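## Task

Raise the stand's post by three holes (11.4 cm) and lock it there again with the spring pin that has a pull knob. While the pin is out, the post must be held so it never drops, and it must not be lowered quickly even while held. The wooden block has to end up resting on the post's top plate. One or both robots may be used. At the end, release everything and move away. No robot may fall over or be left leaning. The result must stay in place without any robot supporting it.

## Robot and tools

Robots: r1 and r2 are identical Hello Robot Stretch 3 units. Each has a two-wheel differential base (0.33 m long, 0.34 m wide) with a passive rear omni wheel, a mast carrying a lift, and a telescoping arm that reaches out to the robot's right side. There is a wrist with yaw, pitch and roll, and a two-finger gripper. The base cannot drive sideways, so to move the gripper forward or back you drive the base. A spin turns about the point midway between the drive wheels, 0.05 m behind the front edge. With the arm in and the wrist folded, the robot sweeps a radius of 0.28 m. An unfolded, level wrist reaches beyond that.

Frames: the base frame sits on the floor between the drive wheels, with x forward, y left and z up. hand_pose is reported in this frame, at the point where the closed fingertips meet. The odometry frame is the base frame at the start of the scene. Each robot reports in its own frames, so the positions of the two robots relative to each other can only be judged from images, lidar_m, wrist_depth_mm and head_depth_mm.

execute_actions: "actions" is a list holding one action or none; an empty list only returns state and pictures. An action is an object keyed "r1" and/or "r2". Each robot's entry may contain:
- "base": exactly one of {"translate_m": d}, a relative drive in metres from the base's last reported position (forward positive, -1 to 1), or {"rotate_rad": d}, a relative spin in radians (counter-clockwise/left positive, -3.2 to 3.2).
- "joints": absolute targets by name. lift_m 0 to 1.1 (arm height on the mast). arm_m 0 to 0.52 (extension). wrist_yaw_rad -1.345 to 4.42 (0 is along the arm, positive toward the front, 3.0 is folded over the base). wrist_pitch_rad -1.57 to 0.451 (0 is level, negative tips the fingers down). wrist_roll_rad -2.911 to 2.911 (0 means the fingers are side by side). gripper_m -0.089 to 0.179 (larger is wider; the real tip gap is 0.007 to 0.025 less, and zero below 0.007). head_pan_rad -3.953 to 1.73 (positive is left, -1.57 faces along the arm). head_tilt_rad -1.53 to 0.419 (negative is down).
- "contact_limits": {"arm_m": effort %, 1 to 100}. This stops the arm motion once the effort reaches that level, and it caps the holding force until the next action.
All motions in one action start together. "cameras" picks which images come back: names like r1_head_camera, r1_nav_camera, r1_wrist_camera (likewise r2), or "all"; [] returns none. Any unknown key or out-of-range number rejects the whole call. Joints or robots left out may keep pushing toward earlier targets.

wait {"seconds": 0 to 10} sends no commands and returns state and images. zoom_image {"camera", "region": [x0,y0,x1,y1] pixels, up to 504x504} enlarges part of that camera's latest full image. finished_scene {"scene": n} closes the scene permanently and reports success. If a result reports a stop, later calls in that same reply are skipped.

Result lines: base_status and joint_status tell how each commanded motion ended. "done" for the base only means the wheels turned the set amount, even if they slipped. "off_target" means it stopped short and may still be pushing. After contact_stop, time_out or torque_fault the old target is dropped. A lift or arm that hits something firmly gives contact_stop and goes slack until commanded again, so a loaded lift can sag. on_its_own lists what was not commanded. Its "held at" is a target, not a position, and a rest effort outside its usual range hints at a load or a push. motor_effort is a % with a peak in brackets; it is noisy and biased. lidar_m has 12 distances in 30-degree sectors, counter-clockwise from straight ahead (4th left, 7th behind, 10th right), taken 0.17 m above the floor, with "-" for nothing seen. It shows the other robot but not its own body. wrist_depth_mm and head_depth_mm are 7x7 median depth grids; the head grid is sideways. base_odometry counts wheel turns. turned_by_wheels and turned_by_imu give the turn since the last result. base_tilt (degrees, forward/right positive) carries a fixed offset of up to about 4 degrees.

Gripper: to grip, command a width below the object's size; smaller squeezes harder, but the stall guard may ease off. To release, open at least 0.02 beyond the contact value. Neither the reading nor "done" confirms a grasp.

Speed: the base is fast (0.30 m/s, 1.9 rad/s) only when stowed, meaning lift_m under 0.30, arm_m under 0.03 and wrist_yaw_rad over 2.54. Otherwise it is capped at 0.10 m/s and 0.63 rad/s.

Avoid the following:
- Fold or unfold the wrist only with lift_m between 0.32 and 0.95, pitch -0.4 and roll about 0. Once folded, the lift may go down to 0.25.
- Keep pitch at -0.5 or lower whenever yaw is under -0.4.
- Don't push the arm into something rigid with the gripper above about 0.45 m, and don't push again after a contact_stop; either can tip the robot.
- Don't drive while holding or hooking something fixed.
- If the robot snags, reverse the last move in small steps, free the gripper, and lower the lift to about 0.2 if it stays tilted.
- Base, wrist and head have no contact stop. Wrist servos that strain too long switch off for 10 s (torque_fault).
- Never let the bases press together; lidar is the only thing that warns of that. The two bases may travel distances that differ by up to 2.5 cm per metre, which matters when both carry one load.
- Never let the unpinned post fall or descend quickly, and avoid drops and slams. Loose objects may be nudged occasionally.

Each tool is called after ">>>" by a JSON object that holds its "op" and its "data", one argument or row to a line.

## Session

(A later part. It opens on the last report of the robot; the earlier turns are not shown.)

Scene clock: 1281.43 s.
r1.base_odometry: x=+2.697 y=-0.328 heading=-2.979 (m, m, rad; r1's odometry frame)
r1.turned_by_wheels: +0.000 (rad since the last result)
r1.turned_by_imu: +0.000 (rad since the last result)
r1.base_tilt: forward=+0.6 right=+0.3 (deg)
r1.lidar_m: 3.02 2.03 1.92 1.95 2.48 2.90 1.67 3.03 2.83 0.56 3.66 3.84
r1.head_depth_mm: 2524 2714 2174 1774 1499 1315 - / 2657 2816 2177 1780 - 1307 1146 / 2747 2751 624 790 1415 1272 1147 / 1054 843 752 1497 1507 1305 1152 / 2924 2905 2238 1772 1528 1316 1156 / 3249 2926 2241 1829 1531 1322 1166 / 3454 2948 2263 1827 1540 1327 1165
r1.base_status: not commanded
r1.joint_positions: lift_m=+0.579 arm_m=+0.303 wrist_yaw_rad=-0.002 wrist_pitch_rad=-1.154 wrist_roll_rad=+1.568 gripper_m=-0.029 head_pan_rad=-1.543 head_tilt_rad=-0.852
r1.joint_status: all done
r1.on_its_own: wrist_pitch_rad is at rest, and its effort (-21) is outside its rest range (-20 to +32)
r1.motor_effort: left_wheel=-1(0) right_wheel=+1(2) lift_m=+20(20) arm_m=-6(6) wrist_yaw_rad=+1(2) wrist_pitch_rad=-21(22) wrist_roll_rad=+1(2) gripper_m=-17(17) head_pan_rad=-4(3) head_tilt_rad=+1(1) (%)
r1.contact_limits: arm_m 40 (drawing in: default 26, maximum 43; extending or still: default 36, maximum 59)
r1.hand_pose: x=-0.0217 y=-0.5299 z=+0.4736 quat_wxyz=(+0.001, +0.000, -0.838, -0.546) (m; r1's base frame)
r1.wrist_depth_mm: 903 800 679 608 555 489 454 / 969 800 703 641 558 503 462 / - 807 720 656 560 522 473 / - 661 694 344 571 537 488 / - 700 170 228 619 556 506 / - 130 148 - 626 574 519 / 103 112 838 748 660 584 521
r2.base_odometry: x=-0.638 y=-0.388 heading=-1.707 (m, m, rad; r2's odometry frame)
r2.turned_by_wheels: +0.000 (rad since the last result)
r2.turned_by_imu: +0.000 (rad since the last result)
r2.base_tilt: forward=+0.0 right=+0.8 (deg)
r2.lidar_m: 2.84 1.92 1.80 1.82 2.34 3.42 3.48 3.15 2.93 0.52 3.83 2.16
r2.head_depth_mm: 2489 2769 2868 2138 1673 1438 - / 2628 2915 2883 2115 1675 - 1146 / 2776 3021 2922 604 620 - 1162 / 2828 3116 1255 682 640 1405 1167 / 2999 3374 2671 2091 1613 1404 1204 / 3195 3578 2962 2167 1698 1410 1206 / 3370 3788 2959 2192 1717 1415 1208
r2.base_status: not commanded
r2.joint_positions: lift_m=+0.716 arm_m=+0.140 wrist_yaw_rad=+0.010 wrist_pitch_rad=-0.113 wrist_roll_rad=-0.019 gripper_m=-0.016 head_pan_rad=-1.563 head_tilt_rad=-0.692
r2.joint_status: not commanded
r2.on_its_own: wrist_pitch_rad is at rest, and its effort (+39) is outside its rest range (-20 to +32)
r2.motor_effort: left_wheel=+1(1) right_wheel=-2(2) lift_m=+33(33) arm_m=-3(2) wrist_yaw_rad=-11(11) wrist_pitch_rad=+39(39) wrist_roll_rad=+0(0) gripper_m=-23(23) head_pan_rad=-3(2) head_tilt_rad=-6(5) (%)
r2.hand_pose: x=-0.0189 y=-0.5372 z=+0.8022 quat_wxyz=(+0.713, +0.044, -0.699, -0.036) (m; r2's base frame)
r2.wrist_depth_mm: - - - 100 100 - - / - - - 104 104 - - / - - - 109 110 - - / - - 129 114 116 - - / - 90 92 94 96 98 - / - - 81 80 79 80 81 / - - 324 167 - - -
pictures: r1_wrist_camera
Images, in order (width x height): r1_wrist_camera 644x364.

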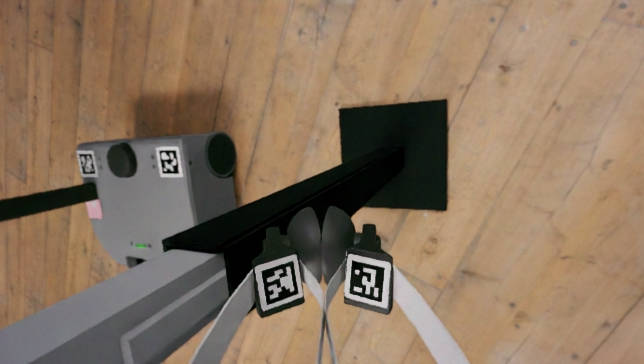

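>>> {"op": "execute_actions", "data": {
  "actions": [
    {"r1": {"joints": {"arm_m": 0.290}, "contact_limits": {"arm_m": 40}}}
  ],
  "cameras": ["r1_wrist_camera"]
}}

Scene clock: 1289.10 s.
r1.base_odometry: x=+2.697 y=-0.328 heading=-2.979 (m, m, rad; r1's odometry frame)
r1.turned_by_wheels: +0.000 (rad since the last result)
r1.turned_by_imu: +0.000 (rad since the last result)
r1.base_tilt: forward=+0.6 right=+0.3 (deg)
r1.lidar_m: 3.01 2.04 1.92 1.95 2.48 2.89 1.67 3.02 2.83 0.56 3.67 3.85
r1.head_depth_mm: 2516 2703 2177 1775 1496 1321 - / 2658 2824 2193 1791 - 1302 1145 / 2765 2734 625 792 - 1268 1149 / 1051 841 753 1498 1519 1302 1151 / 2905 2922 2233 1767 1526 1313 1158 / 3267 2935 2249 1818 1526 1320 1159 / 3489 2975 2254 1836 1537 1325 1167
r1.base_status: not commanded
r1.joint_positions: lift_m=+0.579 arm_m=+0.290 wrist_yaw_rad=-0.003 wrist_pitch_rad=-1.199 wrist_roll_rad=+1.568 gripper_m=-0.029 head_pan_rad=-1.543 head_tilt_rad=-0.852
r1.joint_status: all done
r1.motor_effort: left_wheel=+1(2) right_wheel=-1(6) lift_m=+20(20) arm_m=-3(6) wrist_yaw_rad=+3(7) wrist_pitch_rad=-1(28) wrist_roll_rad=+1(1) gripper_m=-11(17) head_pan_rad=-3(3) head_tilt_rad=+1(1) (%)
r1.contact_limits: arm_m 40 (drawing in: default 26, maximum 43; extending or still: default 36, maximum 59)
r1.hand_pose: x=-0.0217 y=-0.5055 z=+0.4702 quat_wxyz=(+0.000, -0.001, -0.825, -0.565) (m; r1's base frame)
r1.wrist_depth_mm: 860 771 659 598 553 507 463 / 874 784 692 616 574 510 464 / 904 774 713 633 580 530 487 / 691 627 709 369 593 546 502 / - 625 190 273 614 573 504 / - 142 177 - 617 561 520 / 113 141 836 725 658 589 545
r2.base_odometry: x=-0.638 y=-0.388 heading=-1.707 (m, m, rad; r2's odometry frame)
r2.turned_by_wheels: +0.000 (rad since the last result)
r2.turned_by_imu: -0.001 (rad since the last result)
r2.base_tilt: forward=+0.0 right=+0.8 (deg)
r2.lidar_m: 2.83 1.92 1.80 1.82 2.35 3.41 3.48 3.15 2.92 0.52 3.83 2.15
r2.head_depth_mm: 2494 2784 2857 2106 1690 1450 - / 2640 2903 2887 2140 1675 - 1137 / 2767 3045 2902 603 618 - 1154 / 2819 3123 1247 684 639 1406 1172 / 3032 3356 2665 2082 1606 1408 1200 / 3193 3653 2965 2177 1717 1399 1197 / 3360 3839 2998 2183 1724 1420 1205
r2.base_status: not commanded
r2.joint_positions: lift_m=+0.716 arm_m=+0.140 wrist_yaw_rad=+0.010 wrist_pitch_rad=-0.113 wrist_roll_rad=-0.019 gripper_m=-0.016 head_pan_rad=-1.563 head_tilt_rad=-0.692
r2.joint_status: not commanded
r2.on_its_own: wrist_pitch_rad is at rest, and its effort (+39) is outside its rest range (-20 to +32)
r2.motor_effort: left_wheel=+1(1) right_wheel=-2(2) lift_m=+33(33) arm_m=-3(3) wrist_yaw_rad=-11(11) wrist_pitch_rad=+39(39) wrist_roll_rad=+0(0) gripper_m=-23(24) head_pan_rad=-3(3) head_tilt_rad=-6(6) (%)
r2.hand_pose: x=-0.0189 y=-0.5372 z=+0.8022 quat_wxyz=(+0.713, +0.044, -0.699, -0.036) (m; r2's base frame)
r2.wrist_depth_mm: - - - 100 100 - - / - - - 104 104 - - / - - - 109 110 - - / - - 129 115 115 - - / - 90 92 94 96 98 - / - - 81 80 79 80 81 / - - 972 168 - - -
pictures: r1_wrist_camera
Images, in order (width x height): r1_wrist_camera 644x364.

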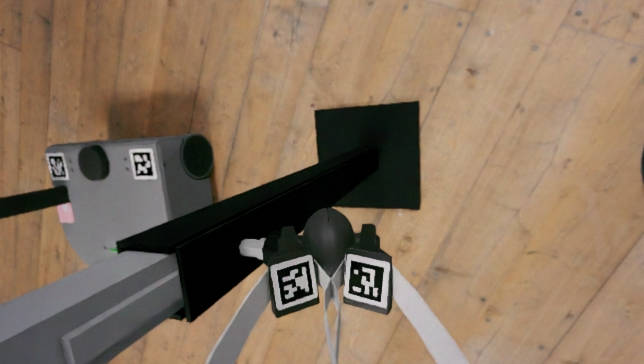

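>>> {"op": "execute_actions", "data": {
  "actions": [
    {"r1": {"joints": {"lift_m": 0.615, "wrist_roll_rad": 0.0, "gripper_m": 0.045, "wrist_pitch_rad": -1.2}}}
  ],
  "cameras": []
}}

>>> {"op": "execute_actions", "data": {
  "actions": [
    {"r1": {"joints": {"arm_m": 0.325}, "contact_limits": {"arm_m": 12}}}
  ],
  "cameras": ["r1_wrist_camera"]
}}

Scene clock: 1351.33 s.
r1.base_odometry: x=+2.697 y=-0.328 heading=-2.979 (m, m, rad; r1's odometry frame)
r1.turned_by_wheels: +0.000 (rad since the last result)
r1.turned_by_imu: +0.000 (rad since the last result)
r1.base_tilt: forward=+0.6 right=+0.2 (deg)
r1.lidar_m: 3.02 2.03 1.92 1.95 2.49 2.89 1.66 3.02 2.83 0.56 3.66 3.84
r1.head_depth_mm: 2509 2712 2180 1774 1493 1308 - / 2648 2829 2185 1837 1445 1307 1144 / 2750 2752 626 768 - 1271 1150 / 1054 842 752 1499 1515 1304 1154 / 2901 2902 2226 1769 1523 1314 1157 / 3254 2912 2243 1813 1532 1321 1159 / 3438 2954 2268 1840 1537 1325 1163
r1.base_status: not commanded
r1.joint_positions: lift_m=+0.615 arm_m=+0.290 wrist_yaw_rad=-0.002 wrist_pitch_rad=-1.202 wrist_roll_rad=+0.007 gripper_m=+0.045 head_pan_rad=-1.543 head_tilt_rad=-0.852
r1.joint_status: all done
r1.motor_effort: left_wheel=+1(1) right_wheel=-1(1) lift_m=+24(26) arm_m=-3(3) wrist_yaw_rad=+3(4) wrist_pitch_rad=+0(0) wrist_roll_rad=-4(5) gripper_m=+0(78) head_pan_rad=-3(3) head_tilt_rad=+1(1) (%)
r1.hand_pose: x=-0.0218 y=-0.5052 z=+0.5059 quat_wxyz=(+0.581, +0.398, -0.585, -0.402) (m; r1's base frame)
r1.wrist_depth_mm: 736 733 111 657 712 705 724 / 725 712 699 191 692 679 694 / 697 696 706 218 673 682 664 / 672 665 663 632 666 660 652 / 656 659 648 648 646 657 648 / 649 653 639 636 - 622 613 / 627 629 631 630 614 601 616
r2.base_odometry: x=-0.638 y=-0.388 heading=-1.707 (m, m, rad; r2's odometry frame)
r2.turned_by_wheels: +0.000 (rad since the last result)
r2.turned_by_imu: -0.001 (rad since the last result)
r2.base_tilt: forward=+0.0 right=+0.8 (deg)
r2.lidar_m: 2.83 1.92 1.80 1.82 2.34 3.40 3.48 3.14 2.92 0.52 3.85 2.16
r2.head_depth_mm: 2481 2763 2886 2118 1678 1442 - / 2661 2963 2901 2121 1680 - 1139 / 2736 3043 2934 603 618 - 1165 / 2839 3093 1250 683 640 1411 1159 / 2960 3352 2717 2079 1593 1404 1204 / 3196 3634 3000 2163 1717 1416 1202 / 3325 3795 2987 2176 1724 1419 1202
r2.base_status: not commanded
r2.joint_positions: lift_m=+0.716 arm_m=+0.140 wrist_yaw_rad=+0.010 wrist_pitch_rad=-0.113 wrist_roll_rad=-0.019 gripper_m=-0.016 head_pan_rad=-1.563 head_tilt_rad=-0.692
r2.joint_status: not commanded
r2.on_its_own: wrist_pitch_rad is at rest, and its effort (+39) is outside its rest range (-20 to +32)
r2.motor_effort: left_wheel=+0(1) right_wheel=-2(2) lift_m=+33(33) arm_m=-3(3) wrist_yaw_rad=-11(11) wrist_pitch_rad=+39(40) wrist_roll_rad=+0(0) gripper_m=-23(24) head_pan_rad=-2(2) head_tilt_rad=-5(5) (%)
r2.hand_pose: x=-0.0189 y=-0.5372 z=+0.8022 quat_wxyz=(+0.713, +0.044, -0.699, -0.036) (m; r2's base frame)
r2.wrist_depth_mm: - - - 100 100 - - / - - - 104 104 - - / - - - 109 110 - - / - - 128 114 115 - - / - 90 92 94 96 99 - / - - 81 80 79 80 81 / - - - 167 - - -
pictures: none
No camera images: the call's "cameras" was empty. Leave "cameras" out to get every camera's image.

Scene clock: 1352.63 s.
r1.base_odometry: x=+2.697 y=-0.328 heading=-2.979 (m, m, rad; r1's odometry frame)
r1.turned_by_wheels: +0.000 (rad since the last result)
r1.turned_by_imu: +0.000 (rad since the last result)
r1.base_tilt: forward=+0.6 right=+0.3 (deg)
r1.lidar_m: 3.00 2.04 1.92 1.95 2.48 2.89 1.67 3.03 2.83 0.56 3.66 3.85
r1.head_depth_mm: 2511 2684 2159 1772 1497 1309 - / 2643 2807 2180 1842 1452 1304 1145 / 2758 2724 624 662 1419 1271 1148 / 1051 842 751 1493 1509 1300 1155 / 2902 2904 2238 1768 1528 1318 1153 / 3274 2927 2230 1815 1530 1321 1157 / 3464 2954 2250 1827 1539 1323 1164
r1.base_status: not commanded
r1.joint_positions: lift_m=+0.615 arm_m=+0.325 wrist_yaw_rad=-0.002 wrist_pitch_rad=-1.202 wrist_roll_rad=+0.007 gripper_m=+0.045 head_pan_rad=-1.543 head_tilt_rad=-0.852
r1.joint_status: all done
r1.motor_effort: left_wheel=+1(1) right_wheel=-1(1) lift_m=+25(25) arm_m=+4(4) wrist_yaw_rad=+3(3) wrist_pitch_rad=+0(1) wrist_roll_rad=-4(4) gripper_m=+0(0) head_pan_rad=-3(3) head_tilt_rad=+0(1) (%)
r1.contact_limits: arm_m 12 (drawing in: default 26, maximum 43; extending or still: default 36, maximum 59)
r1.hand_pose: x=-0.0218 y=-0.5395 z=+0.5058 quat_wxyz=(+0.581, +0.398, -0.585, -0.402) (m; r1's base frame)
r1.wrist_depth_mm: 742 52 49 55 716 717 719 / 707 714 64 76 690 697 698 / 701 694 118 121 682 680 661 / 688 664 663 189 672 666 647 / 665 652 653 606 656 644 642 / 635 639 659 635 - 623 630 / 645 635 610 625 629 615 608
r2.base_odometry: x=-0.638 y=-0.388 heading=-1.707 (m, m, rad; r2's odometry frame)
r2.turned_by_wheels: +0.000 (rad since the last result)
r2.turned_by_imu: +0.000 (rad since the last result)
r2.base_tilt: forward=+0.0 right=+0.8 (deg)
r2.lidar_m: 2.83 1.92 1.80 1.83 2.34 3.41 3.48 3.14 2.92 0.52 3.84 2.16
r2.head_depth_mm: 2506 2798 2882 2100 1676 1439 - / 2623 2908 2930 2151 1677 - 1137 / 2707 3031 2949 604 617 - 1164 / 2795 3113 1248 684 638 1381 1170 / 3027 3338 2684 2089 1611 1406 1196 / 3149 3618 2982 2164 1710 1415 1200 / 3366 3878 2947 2191 1727 1419 1197
r2.base_status: not commanded
r2.joint_positions: lift_m=+0.716 arm_m=+0.140 wrist_yaw_rad=+0.010 wrist_pitch_rad=-0.113 wrist_roll_rad=-0.019 gripper_m=-0.016 head_pan_rad=-1.563 head_tilt_rad=-0.692
r2.joint_status: not commanded
r2.on_its_own: wrist_pitch_rad is at rest, and its effort (+39) is outside its rest range (-20 to +32)
r2.motor_effort: left_wheel=+1(0) right_wheel=-2(2) lift_m=+34(33) arm_m=-2(3) wrist_yaw_rad=-11(11) wrist_pitch_rad=+39(40) wrist_roll_rad=+0(0) gripper_m=-23(24) head_pan_rad=-3(2) head_tilt_rad=-6(5) (%)
r2.hand_pose: x=-0.0189 y=-0.5372 z=+0.8022 quat_wxyz=(+0.713, +0.044, -0.699, -0.036) (m; r2's base frame)
r2.wrist_depth_mm: - - - 100 100 - - / - - - 104 104 - - / - - - 109 110 - - / - - 129 114 116 - - / - 90 92 94 96 98 - / - - 81 80 79 80 81 / - - - 166 - - -
pictures: r1_wrist_camera
Images, in order (width x height): r1_wrist_camera 644x364.

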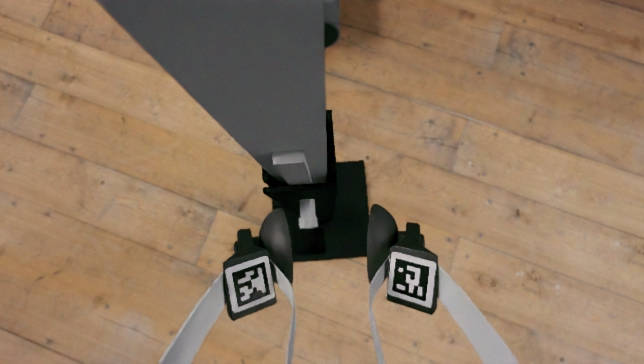

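>>> {"op": "execute_actions", "data": {
  "actions": [
    {"r1": {"base": {"translate_m": 0.011}, "joints": {"lift_m": 0.59}}}
  ],
  "cameras": ["r1_wrist_camera"]
}}

Scene clock: 1362.77 s.
r1.base_odometry: x=+2.686 y=-0.330 heading=-2.979 (m, m, rad; r1's odometry frame)
r1.turned_by_wheels: +0.000 (rad since the last result)
r1.turned_by_imu: +0.000 (rad since the last result)
r1.base_tilt: forward=+0.6 right=+0.3 (deg)
r1.lidar_m: 3.02 2.03 1.91 1.94 2.48 2.91 1.68 3.03 2.84 0.56 3.66 3.84
r1.head_depth_mm: 2532 2703 2163 1770 1496 1307 - / 2638 2824 2175 1786 1442 1302 1143 / 2744 825 609 745 1414 1262 1150 / 1052 860 2090 1532 1507 1308 1153 / 2972 2921 2231 1804 1527 1318 1159 / 3282 2916 2251 1821 1532 1321 1157 / 3467 2955 2258 1834 1541 1325 1163
r1.base_status: done
r1.joint_positions: lift_m=+0.590 arm_m=+0.325 wrist_yaw_rad=-0.002 wrist_pitch_rad=-1.202 wrist_roll_rad=+0.007 gripper_m=+0.045 head_pan_rad=-1.543 head_tilt_rad=-0.852
r1.joint_status: all done
r1.motor_effort: left_wheel=+1(5) right_wheel=+0(1) lift_m=+18(26) arm_m=+4(4) wrist_yaw_rad=+3(3) wrist_pitch_rad=+1(1) wrist_roll_rad=-4(4) gripper_m=+0(0) head_pan_rad=-3(4) head_tilt_rad=+0(1) (%)
r1.hand_pose: x=-0.0218 y=-0.5395 z=+0.4812 quat_wxyz=(+0.581, +0.398, -0.585, -0.402) (m; r1's base frame)
r1.wrist_depth_mm: 716 707 51 50 690 691 694 / 677 691 697 67 675 668 668 / 668 661 660 97 666 650 628 / 665 637 644 156 630 638 644 / 634 639 634 618 619 615 622 / 640 607 612 604 - 590 603 / 606 607 602 602 598 600 575
r2.base_odometry: x=-0.638 y=-0.388 heading=-1.707 (m, m, rad; r2's odometry frame)
r2.turned_by_wheels: +0.000 (rad since the last result)
r2.turned_by_imu: -0.001 (rad since the last result)
r2.base_tilt: forward=+0.0 right=+0.8 (deg)
r2.lidar_m: 2.82 1.92 1.80 1.83 2.34 3.42 3.49 3.14 2.93 0.52 3.81 2.16
r2.head_depth_mm: 2509 2778 2841 2106 1687 1444 - / 2607 2925 2860 2154 1673 - 1141 / 2737 3046 2929 606 617 - 1159 / 2768 2987 1215 683 637 1404 1170 / 3062 3364 2690 2166 1646 1410 1202 / 3174 3654 2987 2153 1716 1398 1205 / 3392 3787 2988 2169 1721 1415 1206
r2.base_status: not commanded
r2.joint_positions: lift_m=+0.716 arm_m=+0.140 wrist_yaw_rad=+0.010 wrist_pitch_rad=-0.113 wrist_roll_rad=-0.019 gripper_m=-0.016 head_pan_rad=-1.563 head_tilt_rad=-0.692
r2.joint_status: not commanded
r2.on_its_own: wrist_pitch_rad is at rest, and its effort (+39) is outside its rest range (-20 to +32)
r2.motor_effort: left_wheel=+0(1) right_wheel=-2(2) lift_m=+33(33) arm_m=-3(2) wrist_yaw_rad=-10(11) wrist_pitch_rad=+39(40) wrist_roll_rad=+0(0) gripper_m=-23(23) head_pan_rad=-3(3) head_tilt_rad=-6(6) (%)
r2.hand_pose: x=-0.0189 y=-0.5372 z=+0.8022 quat_wxyz=(+0.713, +0.044, -0.699, -0.036) (m; r2's base frame)
r2.wrist_depth_mm: - - - 100 100 - - / - - - 104 104 - - / - - - 109 110 - - / - - 129 115 115 - - / - 90 92 94 96 98 - / - - 81 80 79 80 81 / - - - 167 - - -
pictures: r1_wrist_camera
Images, in order (width x height): r1_wrist_camera 644x364.

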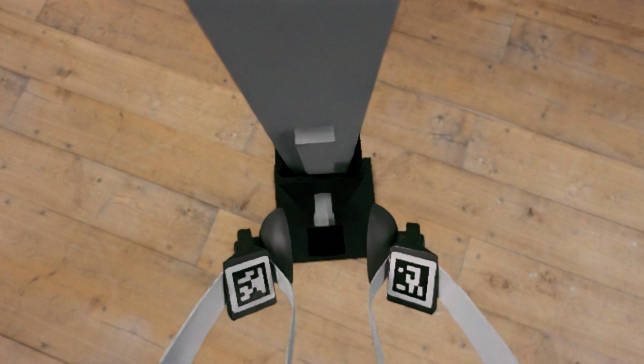

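>>> {"op": "execute_actions", "data": {
  "actions": [
    {"r1": {"joints": {"lift_m": 0.570, "arm_m": 0.333}, "contact_limits": {"arm_m": 12}}}
  ],
  "cameras": ["r1_wrist_camera"]
}}

Scene clock: 1369.13 s.
r1.base_odometry: x=+2.686 y=-0.330 heading=-2.979 (m, m, rad; r1's odometry frame)
r1.turned_by_wheels: +0.000 (rad since the last result)
r1.turned_by_imu: +0.000 (rad since the last result)
r1.base_tilt: forward=+0.6 right=+0.3 (deg)
r1.lidar_m: 3.01 2.03 1.91 1.94 2.48 2.91 1.68 3.02 2.82 0.56 3.67 3.83
r1.head_depth_mm: 2536 2720 2177 1773 1502 1298 - / 2656 2821 2185 1780 - 1302 1144 / 2755 824 609 757 1418 1260 1148 / 1052 858 2082 1530 1510 1299 1154 / 2984 2911 2222 1800 1528 1318 1152 / 3256 2946 2252 1813 1535 1323 1160 / 3455 2969 2256 1830 1535 1327 1162
r1.base_status: not commanded
r1.joint_positions: lift_m=+0.570 arm_m=+0.333 wrist_yaw_rad=-0.002 wrist_pitch_rad=-1.203 wrist_roll_rad=+0.007 gripper_m=+0.045 head_pan_rad=-1.543 head_tilt_rad=-0.852
r1.joint_status: all done
r1.motor_effort: left_wheel=+2(0) right_wheel=+0(0) lift_m=+18(15) arm_m=+4(4) wrist_yaw_rad=+2(3) wrist_pitch_rad=+1(1) wrist_roll_rad=-4(4) gripper_m=+0(0) head_pan_rad=-3(3) head_tilt_rad=+1(1) (%)
r1.contact_limits: arm_m 12 (drawing in: default 26, maximum 43; extending or still: default 36, maximum 59)
r1.hand_pose: x=-0.0218 y=-0.5474 z=+0.4611 quat_wxyz=(+0.581, +0.398, -0.585, -0.403) (m; r1's base frame)
r1.wrist_depth_mm: 692 692 - - 673 672 661 / 678 667 52 51 653 646 644 / 664 640 633 75 633 629 636 / 639 634 616 123 628 617 619 / 623 624 621 605 613 606 588 / 590 604 604 592 - 584 581 / 585 584 576 584 570 570 579
r2.base_odometry: x=-0.638 y=-0.388 heading=-1.707 (m, m, rad; r2's odometry frame)
r2.turned_by_wheels: +0.000 (rad since the last result)
r2.turned_by_imu: -0.001 (rad since the last result)
r2.base_tilt: forward=+0.0 right=+0.8 (deg)
r2.lidar_m: 2.83 1.92 1.80 1.83 2.35 3.41 3.48 3.16 2.93 0.52 3.85 2.15
r2.head_depth_mm: 2520 2805 2886 2115 1674 1442 - / 2620 2920 2893 2092 1684 - 1151 / 2730 3068 2952 605 618 - 1163 / 2768 3080 1234 685 639 1402 1167 / 3009 3388 2651 2147 1623 1406 1205 / 3244 3608 2964 2176 1712 1417 1206 / 3379 3742 2988 2192 1723 1419 1208
r2.base_status: not commanded
r2.joint_positions: lift_m=+0.716 arm_m=+0.140 wrist_yaw_rad=+0.010 wrist_pitch_rad=-0.113 wrist_roll_rad=-0.019 gripper_m=-0.016 head_pan_rad=-1.563 head_tilt_rad=-0.692
r2.joint_status: not commanded
r2.on_its_own: wrist_pitch_rad is at rest, and its effort (+39) is outside its rest range (-20 to +32)
r2.motor_effort: left_wheel=+1(0) right_wheel=-2(2) lift_m=+33(33) arm_m=-3(2) wrist_yaw_rad=-11(10) wrist_pitch_rad=+39(40) wrist_roll_rad=+0(0) gripper_m=-22(23) head_pan_rad=-2(3) head_tilt_rad=-6(5) (%)
r2.hand_pose: x=-0.0189 y=-0.5372 z=+0.8022 quat_wxyz=(+0.713, +0.044, -0.699, -0.036) (m; r2's base frame)
r2.wrist_depth_mm: - - - 100 100 - - / - - - 104 104 - - / - - - 109 110 - - / - - 129 114 116 - - / - 90 92 94 96 98 - / - - 81 80 79 80 81 / - - - 167 - - -
pictures: r1_wrist_camera
Images, in order (width x height): r1_wrist_camera 644x364.

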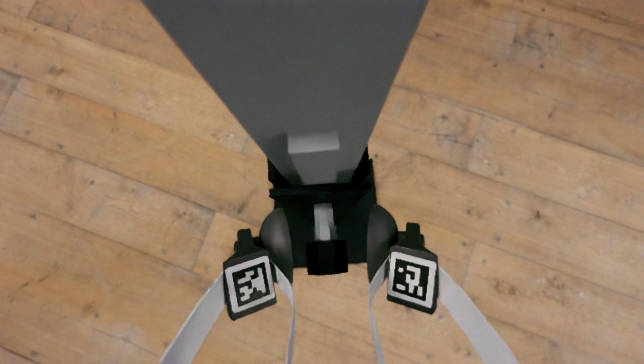

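>>> {"op": "execute_actions", "data": {
  "actions": [
    {"r1": {"joints": {"gripper_m": -0.07}}}
  ],
  "cameras": ["r1_wrist_camera"]
}}

>>> {"op": "execute_actions", "data": {
  "actions": [
    {"r1": {"joints": {"arm_m": 0.313}, "contact_limits": {"arm_m": 40}}}
  ],
  "cameras": ["r1_wrist_camera"]
}}

Scene clock: 1381.23 s.
r1.base_odometry: x=+2.686 y=-0.330 heading=-2.979 (m, m, rad; r1's odometry frame)
r1.turned_by_wheels: +0.000 (rad since the last result)
r1.turned_by_imu: +0.000 (rad since the last result)
r1.base_tilt: forward=+0.6 right=+0.2 (deg)
r1.lidar_m: 3.01 2.03 1.91 1.94 2.47 2.90 1.68 3.02 2.84 0.56 3.67 3.83
r1.head_depth_mm: 2545 2717 2200 1773 1498 1298 - / 2651 2835 2181 1780 - 1303 1145 / 2735 825 609 757 1421 1266 1150 / 1050 859 2080 1531 1510 1302 1153 / 2978 2875 2233 1813 1526 1314 1156 / 3254 2959 2255 1831 1536 1321 1163 / 3505 2967 2269 1829 1532 1323 1163
r1.base_status: not commanded
r1.joint_positions: lift_m=+0.570 arm_m=+0.333 wrist_yaw_rad=+0.001 wrist_pitch_rad=-1.199 wrist_roll_rad=+0.002 gripper_m=-0.068 head_pan_rad=-1.543 head_tilt_rad=-0.852
r1.joint_status: all done
r1.motor_effort: left_wheel=+2(1) right_wheel=-2(2) lift_m=+18(18) arm_m=+4(4) wrist_yaw_rad=-1(3) wrist_pitch_rad=-1(1) wrist_roll_rad=-1(4) gripper_m=-32(100) head_pan_rad=-3(4) head_tilt_rad=+0(0) (%)
r1.hand_pose: x=-0.0216 y=-0.5483 z=+0.4614 quat_wxyz=(+0.584, +0.399, -0.584, -0.399) (m; r1's base frame)
r1.wrist_depth_mm: 708 703 - - 685 674 667 / 674 672 54 51 647 661 649 / 670 655 637 73 635 637 633 / 631 642 634 124 631 622 636 / 623 615 609 168 611 604 607 / 602 605 585 593 594 579 576 / 588 585 592 586 584 572 571
r2.base_odometry: x=-0.638 y=-0.388 heading=-1.707 (m, m, rad; r2's odometry frame)
r2.turned_by_wheels: +0.000 (rad since the last result)
r2.turned_by_imu: -0.001 (rad since the last result)
r2.base_tilt: forward=+0.1 right=+0.8 (deg)
r2.lidar_m: 2.83 1.93 1.80 1.83 2.34 3.42 3.49 3.13 2.93 0.52 3.82 2.15
r2.head_depth_mm: 2526 2763 2885 2141 1686 1443 - / 2613 2930 2904 2134 1681 - 1148 / 2734 3061 2877 603 617 - 1152 / 2840 3059 1233 683 641 1395 1171 / 3046 3350 2665 2171 1634 1399 1199 / 3170 3692 2940 2177 1700 1414 1204 / 3346 3752 3008 2172 1719 1426 1207
r2.base_status: not commanded
r2.joint_positions: lift_m=+0.716 arm_m=+0.140 wrist_yaw_rad=+0.010 wrist_pitch_rad=-0.113 wrist_roll_rad=-0.019 gripper_m=-0.016 head_pan_rad=-1.563 head_tilt_rad=-0.692
r2.joint_status: not commanded
r2.on_its_own: wrist_pitch_rad is at rest, and its effort (+40) is outside its rest range (-20 to +32)
r2.motor_effort: left_wheel=+1(1) right_wheel=-2(2) lift_m=+33(33) arm_m=-3(2) wrist_yaw_rad=-11(11) wrist_pitch_rad=+40(39) wrist_roll_rad=+0(0) gripper_m=-23(22) head_pan_rad=-2(3) head_tilt_rad=-5(5) (%)
r2.hand_pose: x=-0.0189 y=-0.5372 z=+0.8022 quat_wxyz=(+0.713, +0.044, -0.699, -0.036) (m; r2's base frame)
r2.wrist_depth_mm: - - - 100 100 - - / - - - 104 104 - - / - - - 109 110 - - / - - 129 114 116 - - / - 90 92 94 96 98 - / - - 81 80 79 80 81 / - - - 167 - - -
pictures: r1_wrist_camera
Images, in order (width x height): r1_wrist_camera 644x364.

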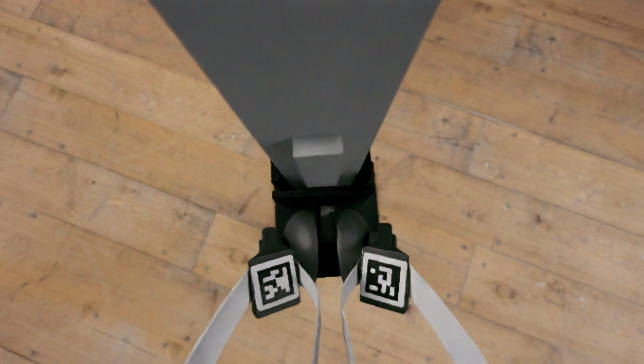

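Scene clock: 1382.27 s.
r1.base_odometry: x=+2.686 y=-0.330 heading=-2.979 (m, m, rad; r1's odometry frame)
r1.turned_by_wheels: +0.000 (rad since the last result)
r1.turned_by_imu: +0.000 (rad since the last result)
r1.base_tilt: forward=+0.6 right=+0.2 (deg)
r1.lidar_m: 3.02 2.03 1.91 1.94 2.48 2.90 1.68 3.04 2.83 0.56 3.65 3.85
r1.head_depth_mm: 2540 2720 2188 1779 1497 1320 1158 / 2647 2819 2177 1775 - 1300 1145 / 2773 826 609 766 1417 1263 1150 / 1049 858 2084 1527 1508 1302 1154 / 2980 2901 2226 1815 1519 1313 1158 / 3287 2934 2246 1824 1534 1320 1160 / 3435 2954 2262 1836 1541 1323 1163
r1.base_status: not commanded
r1.joint_positions: lift_m=+0.570 arm_m=+0.314 wrist_yaw_rad=+0.001 wrist_pitch_rad=-1.135 wrist_roll_rad=+0.002 gripper_m=-0.064 head_pan_rad=-1.543 head_tilt_rad=-0.852
r1.joint_status: all done
r1.on_its_own: gripper_m is held at -0.063, not at your -0.070, by its stall guard, which is still easing; wrist_pitch_rad is at rest, and its effort (-29) is outside its rest range (-20 to +32)
r1.motor_effort: left_wheel=+2(1) right_wheel=-1(2) lift_m=+18(18) arm_m=-6(7) wrist_yaw_rad=-2(3) wrist_pitch_rad=-29(30) wrist_roll_rad=-1(1) gripper_m=-5(32) head_pan_rad=-3(3) head_tilt_rad=+1(1) (%)
r1.contact_limits: arm_m 40 (drawing in: default 26, maximum 43; extending or still: default 36, maximum 59)
r1.hand_pose: x=-0.0215 y=-0.5447 z=+0.4664 quat_wxyz=(+0.596, +0.380, -0.596, -0.381) (m; r1's base frame)
r1.wrist_depth_mm: 738 723 54 53 712 731 713 / 704 702 685 69 681 677 669 / 668 674 684 90 683 658 642 / 650 643 645 139 657 631 632 / 618 623 613 - 624 603 596 / 603 607 612 585 596 588 579 / 587 583 574 569 559 561 563
r2.base_odometry: x=-0.638 y=-0.388 heading=-1.707 (m, m, rad; r2's odometry frame)
r2.turned_by_wheels: +0.000 (rad since the last result)
r2.turned_by_imu: +0.000 (rad since the last result)
r2.base_tilt: forward=+0.0 right=+0.8 (deg)
r2.lidar_m: 2.83 1.92 1.79 1.83 2.34 3.42 3.47 3.15 2.92 0.52 3.83 2.16
r2.head_depth_mm: 2518 2798 2913 2113 1678 1447 - / 2626 2904 2880 2124 1688 - 1148 / 2751 3026 2871 604 618 - 1162 / 2795 3102 1239 683 640 1396 1172 / 3045 3367 2658 2157 1629 1410 1199 / 3186 3605 2957 2167 1709 1410 1207 / 3324 3792 3006 2175 1725 1418 1206
r2.base_status: not commanded
r2.joint_positions: lift_m=+0.716 arm_m=+0.140 wrist_yaw_rad=+0.010 wrist_pitch_rad=-0.113 wrist_roll_rad=-0.019 gripper_m=-0.016 head_pan_rad=-1.563 head_tilt_rad=-0.692
r2.joint_status: not commanded
r2.on_its_own: wrist_pitch_rad is at rest, and its effort (+39) is outside its rest range (-20 to +32)
r2.motor_effort: left_wheel=+0(1) right_wheel=-2(2) lift_m=+33(33) arm_m=-2(3) wrist_yaw_rad=-11(11) wrist_pitch_rad=+39(39) wrist_roll_rad=+0(0) gripper_m=-23(24) head_pan_rad=-2(3) head_tilt_rad=-5(6) (%)
r2.hand_pose: x=-0.0189 y=-0.5372 z=+0.8022 quat_wxyz=(+0.713, +0.044, -0.699, -0.036) (m; r2's base frame)
r2.wrist_depth_mm: - - - 100 100 - - / - - - 104 104 - - / - - - 109 111 - - / - - 129 114 116 - - / - 90 92 94 96 98 - / - - 81 80 79 80 81 / - - - 167 - - -
pictures: r1_wrist_camera
Images, in order (width x height): r1_wrist_camera 644x364.

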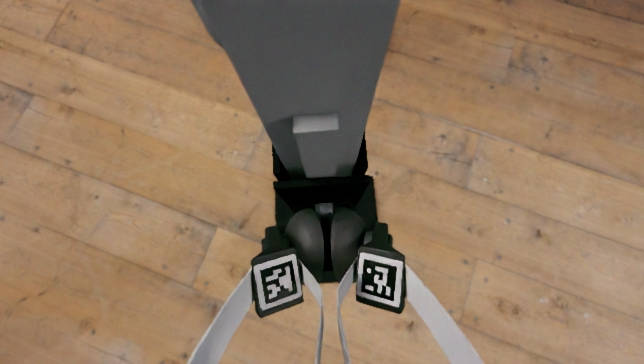

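>>> {"op": "execute_actions", "data": {
  "actions": [
    {"r1": {"joints": {"arm_m": 0.300, "lift_m": 0.563, "gripper_m": -0.085}, "contact_limits": {"arm_m": 40}}}
  ],
  "cameras": ["r1_wrist_camera"]
}}

Scene clock: 1389.67 s.
r1.base_odometry: x=+2.686 y=-0.330 heading=-2.979 (m, m, rad; r1's odometry frame)
r1.turned_by_wheels: +0.000 (rad since the last result)
r1.turned_by_imu: +0.000 (rad since the last result)
r1.base_tilt: forward=+0.6 right=+0.2 (deg)
r1.lidar_m: 3.01 2.03 1.91 1.94 2.48 2.90 1.68 3.03 2.83 0.56 3.65 3.84
r1.head_depth_mm: 2529 2699 2168 1783 1504 1320 1159 / 2655 2825 2196 1736 - 1299 1146 / 2752 825 609 790 - 1265 1147 / 1053 860 2089 1533 1510 1302 1154 / 2957 2917 2235 1812 1525 1315 1158 / 3267 2936 2250 1820 1530 1320 1160 / 3461 3000 2273 1833 1537 1325 1162
r1.base_status: not commanded
r1.joint_positions: lift_m=+0.567 arm_m=+0.301 wrist_yaw_rad=+0.001 wrist_pitch_rad=-1.092 wrist_roll_rad=+0.002 gripper_m=-0.083 head_pan_rad=-1.543 head_tilt_rad=-0.852
r1.joint_status: lift_m contact_stop (moved -0.003 of -0.007); the others done
r1.on_its_own: lift_m is slack since a contact_stop, until your next command for it (your +0.563 is given up); wrist_pitch_rad is at rest, and its effort (-48) is outside its rest range (-20 to +32)
r1.motor_effort: left_wheel=+2(2) right_wheel=-2(2) lift_m=+20(18) arm_m=-7(8) wrist_yaw_rad=-2(1) wrist_pitch_rad=-48(49) wrist_roll_rad=-1(1) gripper_m=-36(100) head_pan_rad=-3(4) head_tilt_rad=+1(1) (%)
r1.contact_limits: arm_m 40 (drawing in: default 26, maximum 43; extending or still: default 36, maximum 59)
r1.hand_pose: x=-0.0215 y=-0.5422 z=+0.4674 quat_wxyz=(+0.604, +0.367, -0.604, -0.368) (m; r1's base frame)
r1.wrist_depth_mm: 763 776 68 63 736 725 727 / 737 710 701 80 712 705 689 / 694 682 691 104 669 683 665 / 667 628 646 143 641 641 641 / 636 629 631 - 609 614 604 / 613 607 599 - 592 589 591 / 585 571 571 576 568 561 560
r2.base_odometry: x=-0.638 y=-0.388 heading=-1.707 (m, m, rad; r2's odometry frame)
r2.turned_by_wheels: +0.000 (rad since the last result)
r2.turned_by_imu: -0.002 (rad since the last result)
r2.base_tilt: forward=+0.1 right=+0.8 (deg)
r2.lidar_m: 2.83 1.92 1.79 1.83 2.34 3.43 3.49 3.14 2.93 0.52 3.82 2.16
r2.head_depth_mm: 2527 2799 2915 2117 1672 1450 - / 2634 2905 2902 2139 1680 - 1145 / 2754 3041 2936 603 619 - 1167 / 2767 3097 1233 686 641 1396 1169 / 3000 3356 2697 2154 1636 1405 1194 / 3163 3557 2972 2172 1705 1419 1201 / 3398 3793 2985 2178 1720 1413 1205
r2.base_status: not commanded
r2.joint_positions: lift_m=+0.716 arm_m=+0.140 wrist_yaw_rad=+0.010 wrist_pitch_rad=-0.113 wrist_roll_rad=-0.019 gripper_m=-0.016 head_pan_rad=-1.563 head_tilt_rad=-0.692
r2.joint_status: not commanded
r2.on_its_own: wrist_pitch_rad is at rest, and its effort (+40) is outside its rest range (-20 to +32)
r2.motor_effort: left_wheel=+1(1) right_wheel=-2(2) lift_m=+33(33) arm_m=-3(2) wrist_yaw_rad=-11(12) wrist_pitch_rad=+40(40) wrist_roll_rad=+0(0) gripper_m=-22(23) head_pan_rad=-3(2) head_tilt_rad=-6(5) (%)
r2.hand_pose: x=-0.0189 y=-0.5372 z=+0.8022 quat_wxyz=(+0.713, +0.044, -0.699, -0.036) (m; r2's base frame)
r2.wrist_depth_mm: - - - 100 100 - - / - - - 104 104 - - / - - - 109 110 - - / - - 129 114 115 - - / - 90 92 94 96 98 - / - - 81 80 79 80 81 / - - - 167 - - -
pictures: r1_wrist_camera
Images, in order (width x height): r1_wrist_camera 644x364.

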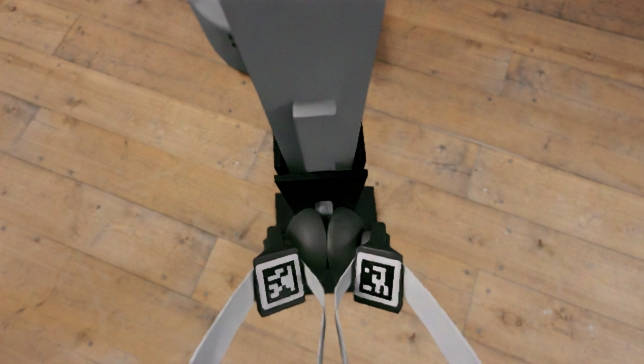

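>>> {"op": "execute_actions", "data": {
  "actions": [
    {"r1": {"joints": {"arm_m": 0.284, "lift_m": 0.567, "wrist_pitch_rad": -1.2}, "contact_limits": {"arm_m": 40}}}
  ],
  "cameras": ["r1_wrist_camera"]
}}

Scene clock: 1395.90 s.
r1.base_odometry: x=+2.686 y=-0.330 heading=-2.979 (m, m, rad; r1's odometry frame)
r1.turned_by_wheels: +0.000 (rad since the last result)
r1.turned_by_imu: +0.000 (rad since the last result)
r1.base_tilt: forward=+0.7 right=+0.2 (deg)
r1.lidar_m: 3.02 2.03 1.91 1.94 2.48 2.91 1.68 3.03 2.83 0.56 3.65 3.83
r1.head_depth_mm: 2517 2703 2168 1775 1496 1323 1163 / 2643 2829 2180 1744 - 1304 1142 / 2772 825 610 815 - 1263 1151 / 1052 858 2095 1533 1515 1300 1154 / 2973 2916 2230 1806 1524 1315 1157 / 3254 2927 2242 1823 1533 1323 1157 / 3455 2960 2262 1832 1535 1326 1162
r1.base_status: not commanded
r1.joint_positions: lift_m=+0.570 arm_m=+0.284 wrist_yaw_rad=+0.002 wrist_pitch_rad=-1.201 wrist_roll_rad=+0.002 gripper_m=-0.054 head_pan_rad=-1.543 head_tilt_rad=-0.852
r1.joint_status: all done
r1.on_its_own: gripper_m is held at -0.055, not at your -0.085, by its stall guard, which is still easing; lift_m is slack since a contact_stop, until your next command for it
r1.motor_effort: left_wheel=+1(3) right_wheel=-1(4) lift_m=+21(20) arm_m=-3(8) wrist_yaw_rad=-3(5) wrist_pitch_rad=+1(52) wrist_roll_rad=-1(1) gripper_m=-20(27) head_pan_rad=-3(3) head_tilt_rad=+1(1) (%)
r1.contact_limits: arm_m 40 (drawing in: default 26, maximum 43; extending or still: default 36, maximum 59)
r1.hand_pose: x=-0.0215 y=-0.4992 z=+0.4609 quat_wxyz=(+0.583, +0.400, -0.583, -0.400) (m; r1's base frame)
r1.wrist_depth_mm: 703 691 694 110 670 660 660 / 683 679 662 138 673 657 649 / 656 647 654 195 634 647 631 / 640 628 641 596 626 610 614 / 614 619 614 - 608 609 592 / 592 614 596 - 595 584 582 / 592 598 586 582 580 570 578
r2.base_odometry: x=-0.638 y=-0.388 heading=-1.707 (m, m, rad; r2's odometry frame)
r2.turned_by_wheels: +0.000 (rad since the last result)
r2.turned_by_imu: -0.002 (rad since the last result)
r2.base_tilt: forward=+0.0 right=+0.8 (deg)
r2.lidar_m: 2.83 1.91 1.79 1.83 2.35 3.42 3.48 3.15 2.92 0.52 3.81 2.15
r2.head_depth_mm: 2511 2780 2869 2118 1681 1440 - / 2616 2913 2904 2127 1688 - 1148 / 2737 3024 2863 604 619 - 1164 / 2766 3104 1229 683 640 1404 1166 / 3034 3375 2672 2150 1633 1401 1196 / 3180 3619 2984 2177 1703 1415 1202 / 3388 3828 3009 2167 1714 1408 1212
r2.base_status: not commanded
r2.joint_positions: lift_m=+0.716 arm_m=+0.140 wrist_yaw_rad=+0.010 wrist_pitch_rad=-0.113 wrist_roll_rad=-0.019 gripper_m=-0.016 head_pan_rad=-1.563 head_tilt_rad=-0.692
r2.joint_status: not commanded
r2.on_its_own: wrist_pitch_rad is at rest, and its effort (+39) is outside its rest range (-20 to +32)
r2.motor_effort: left_wheel=+1(1) right_wheel=-2(2) lift_m=+33(33) arm_m=-3(2) wrist_yaw_rad=-10(11) wrist_pitch_rad=+39(39) wrist_roll_rad=+0(0) gripper_m=-23(23) head_pan_rad=-3(2) head_tilt_rad=-6(5) (%)
r2.hand_pose: x=-0.0189 y=-0.5372 z=+0.8022 quat_wxyz=(+0.713, +0.044, -0.699, -0.036) (m; r2's base frame)
r2.wrist_depth_mm: - - - 100 100 - - / - - - 104 104 - - / - - - 109 110 - - / - - 129 114 115 - - / - 90 92 94 96 98 - / - - 81 80 79 79 81 / - - - 166 - - -
pictures: r1_wrist_camera
Images, in order (width x height): r1_wrist_camera 644x364.

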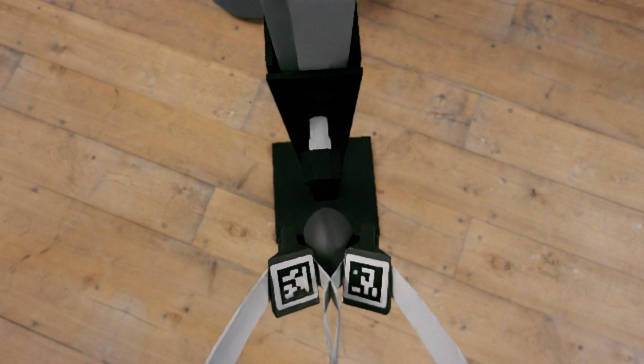

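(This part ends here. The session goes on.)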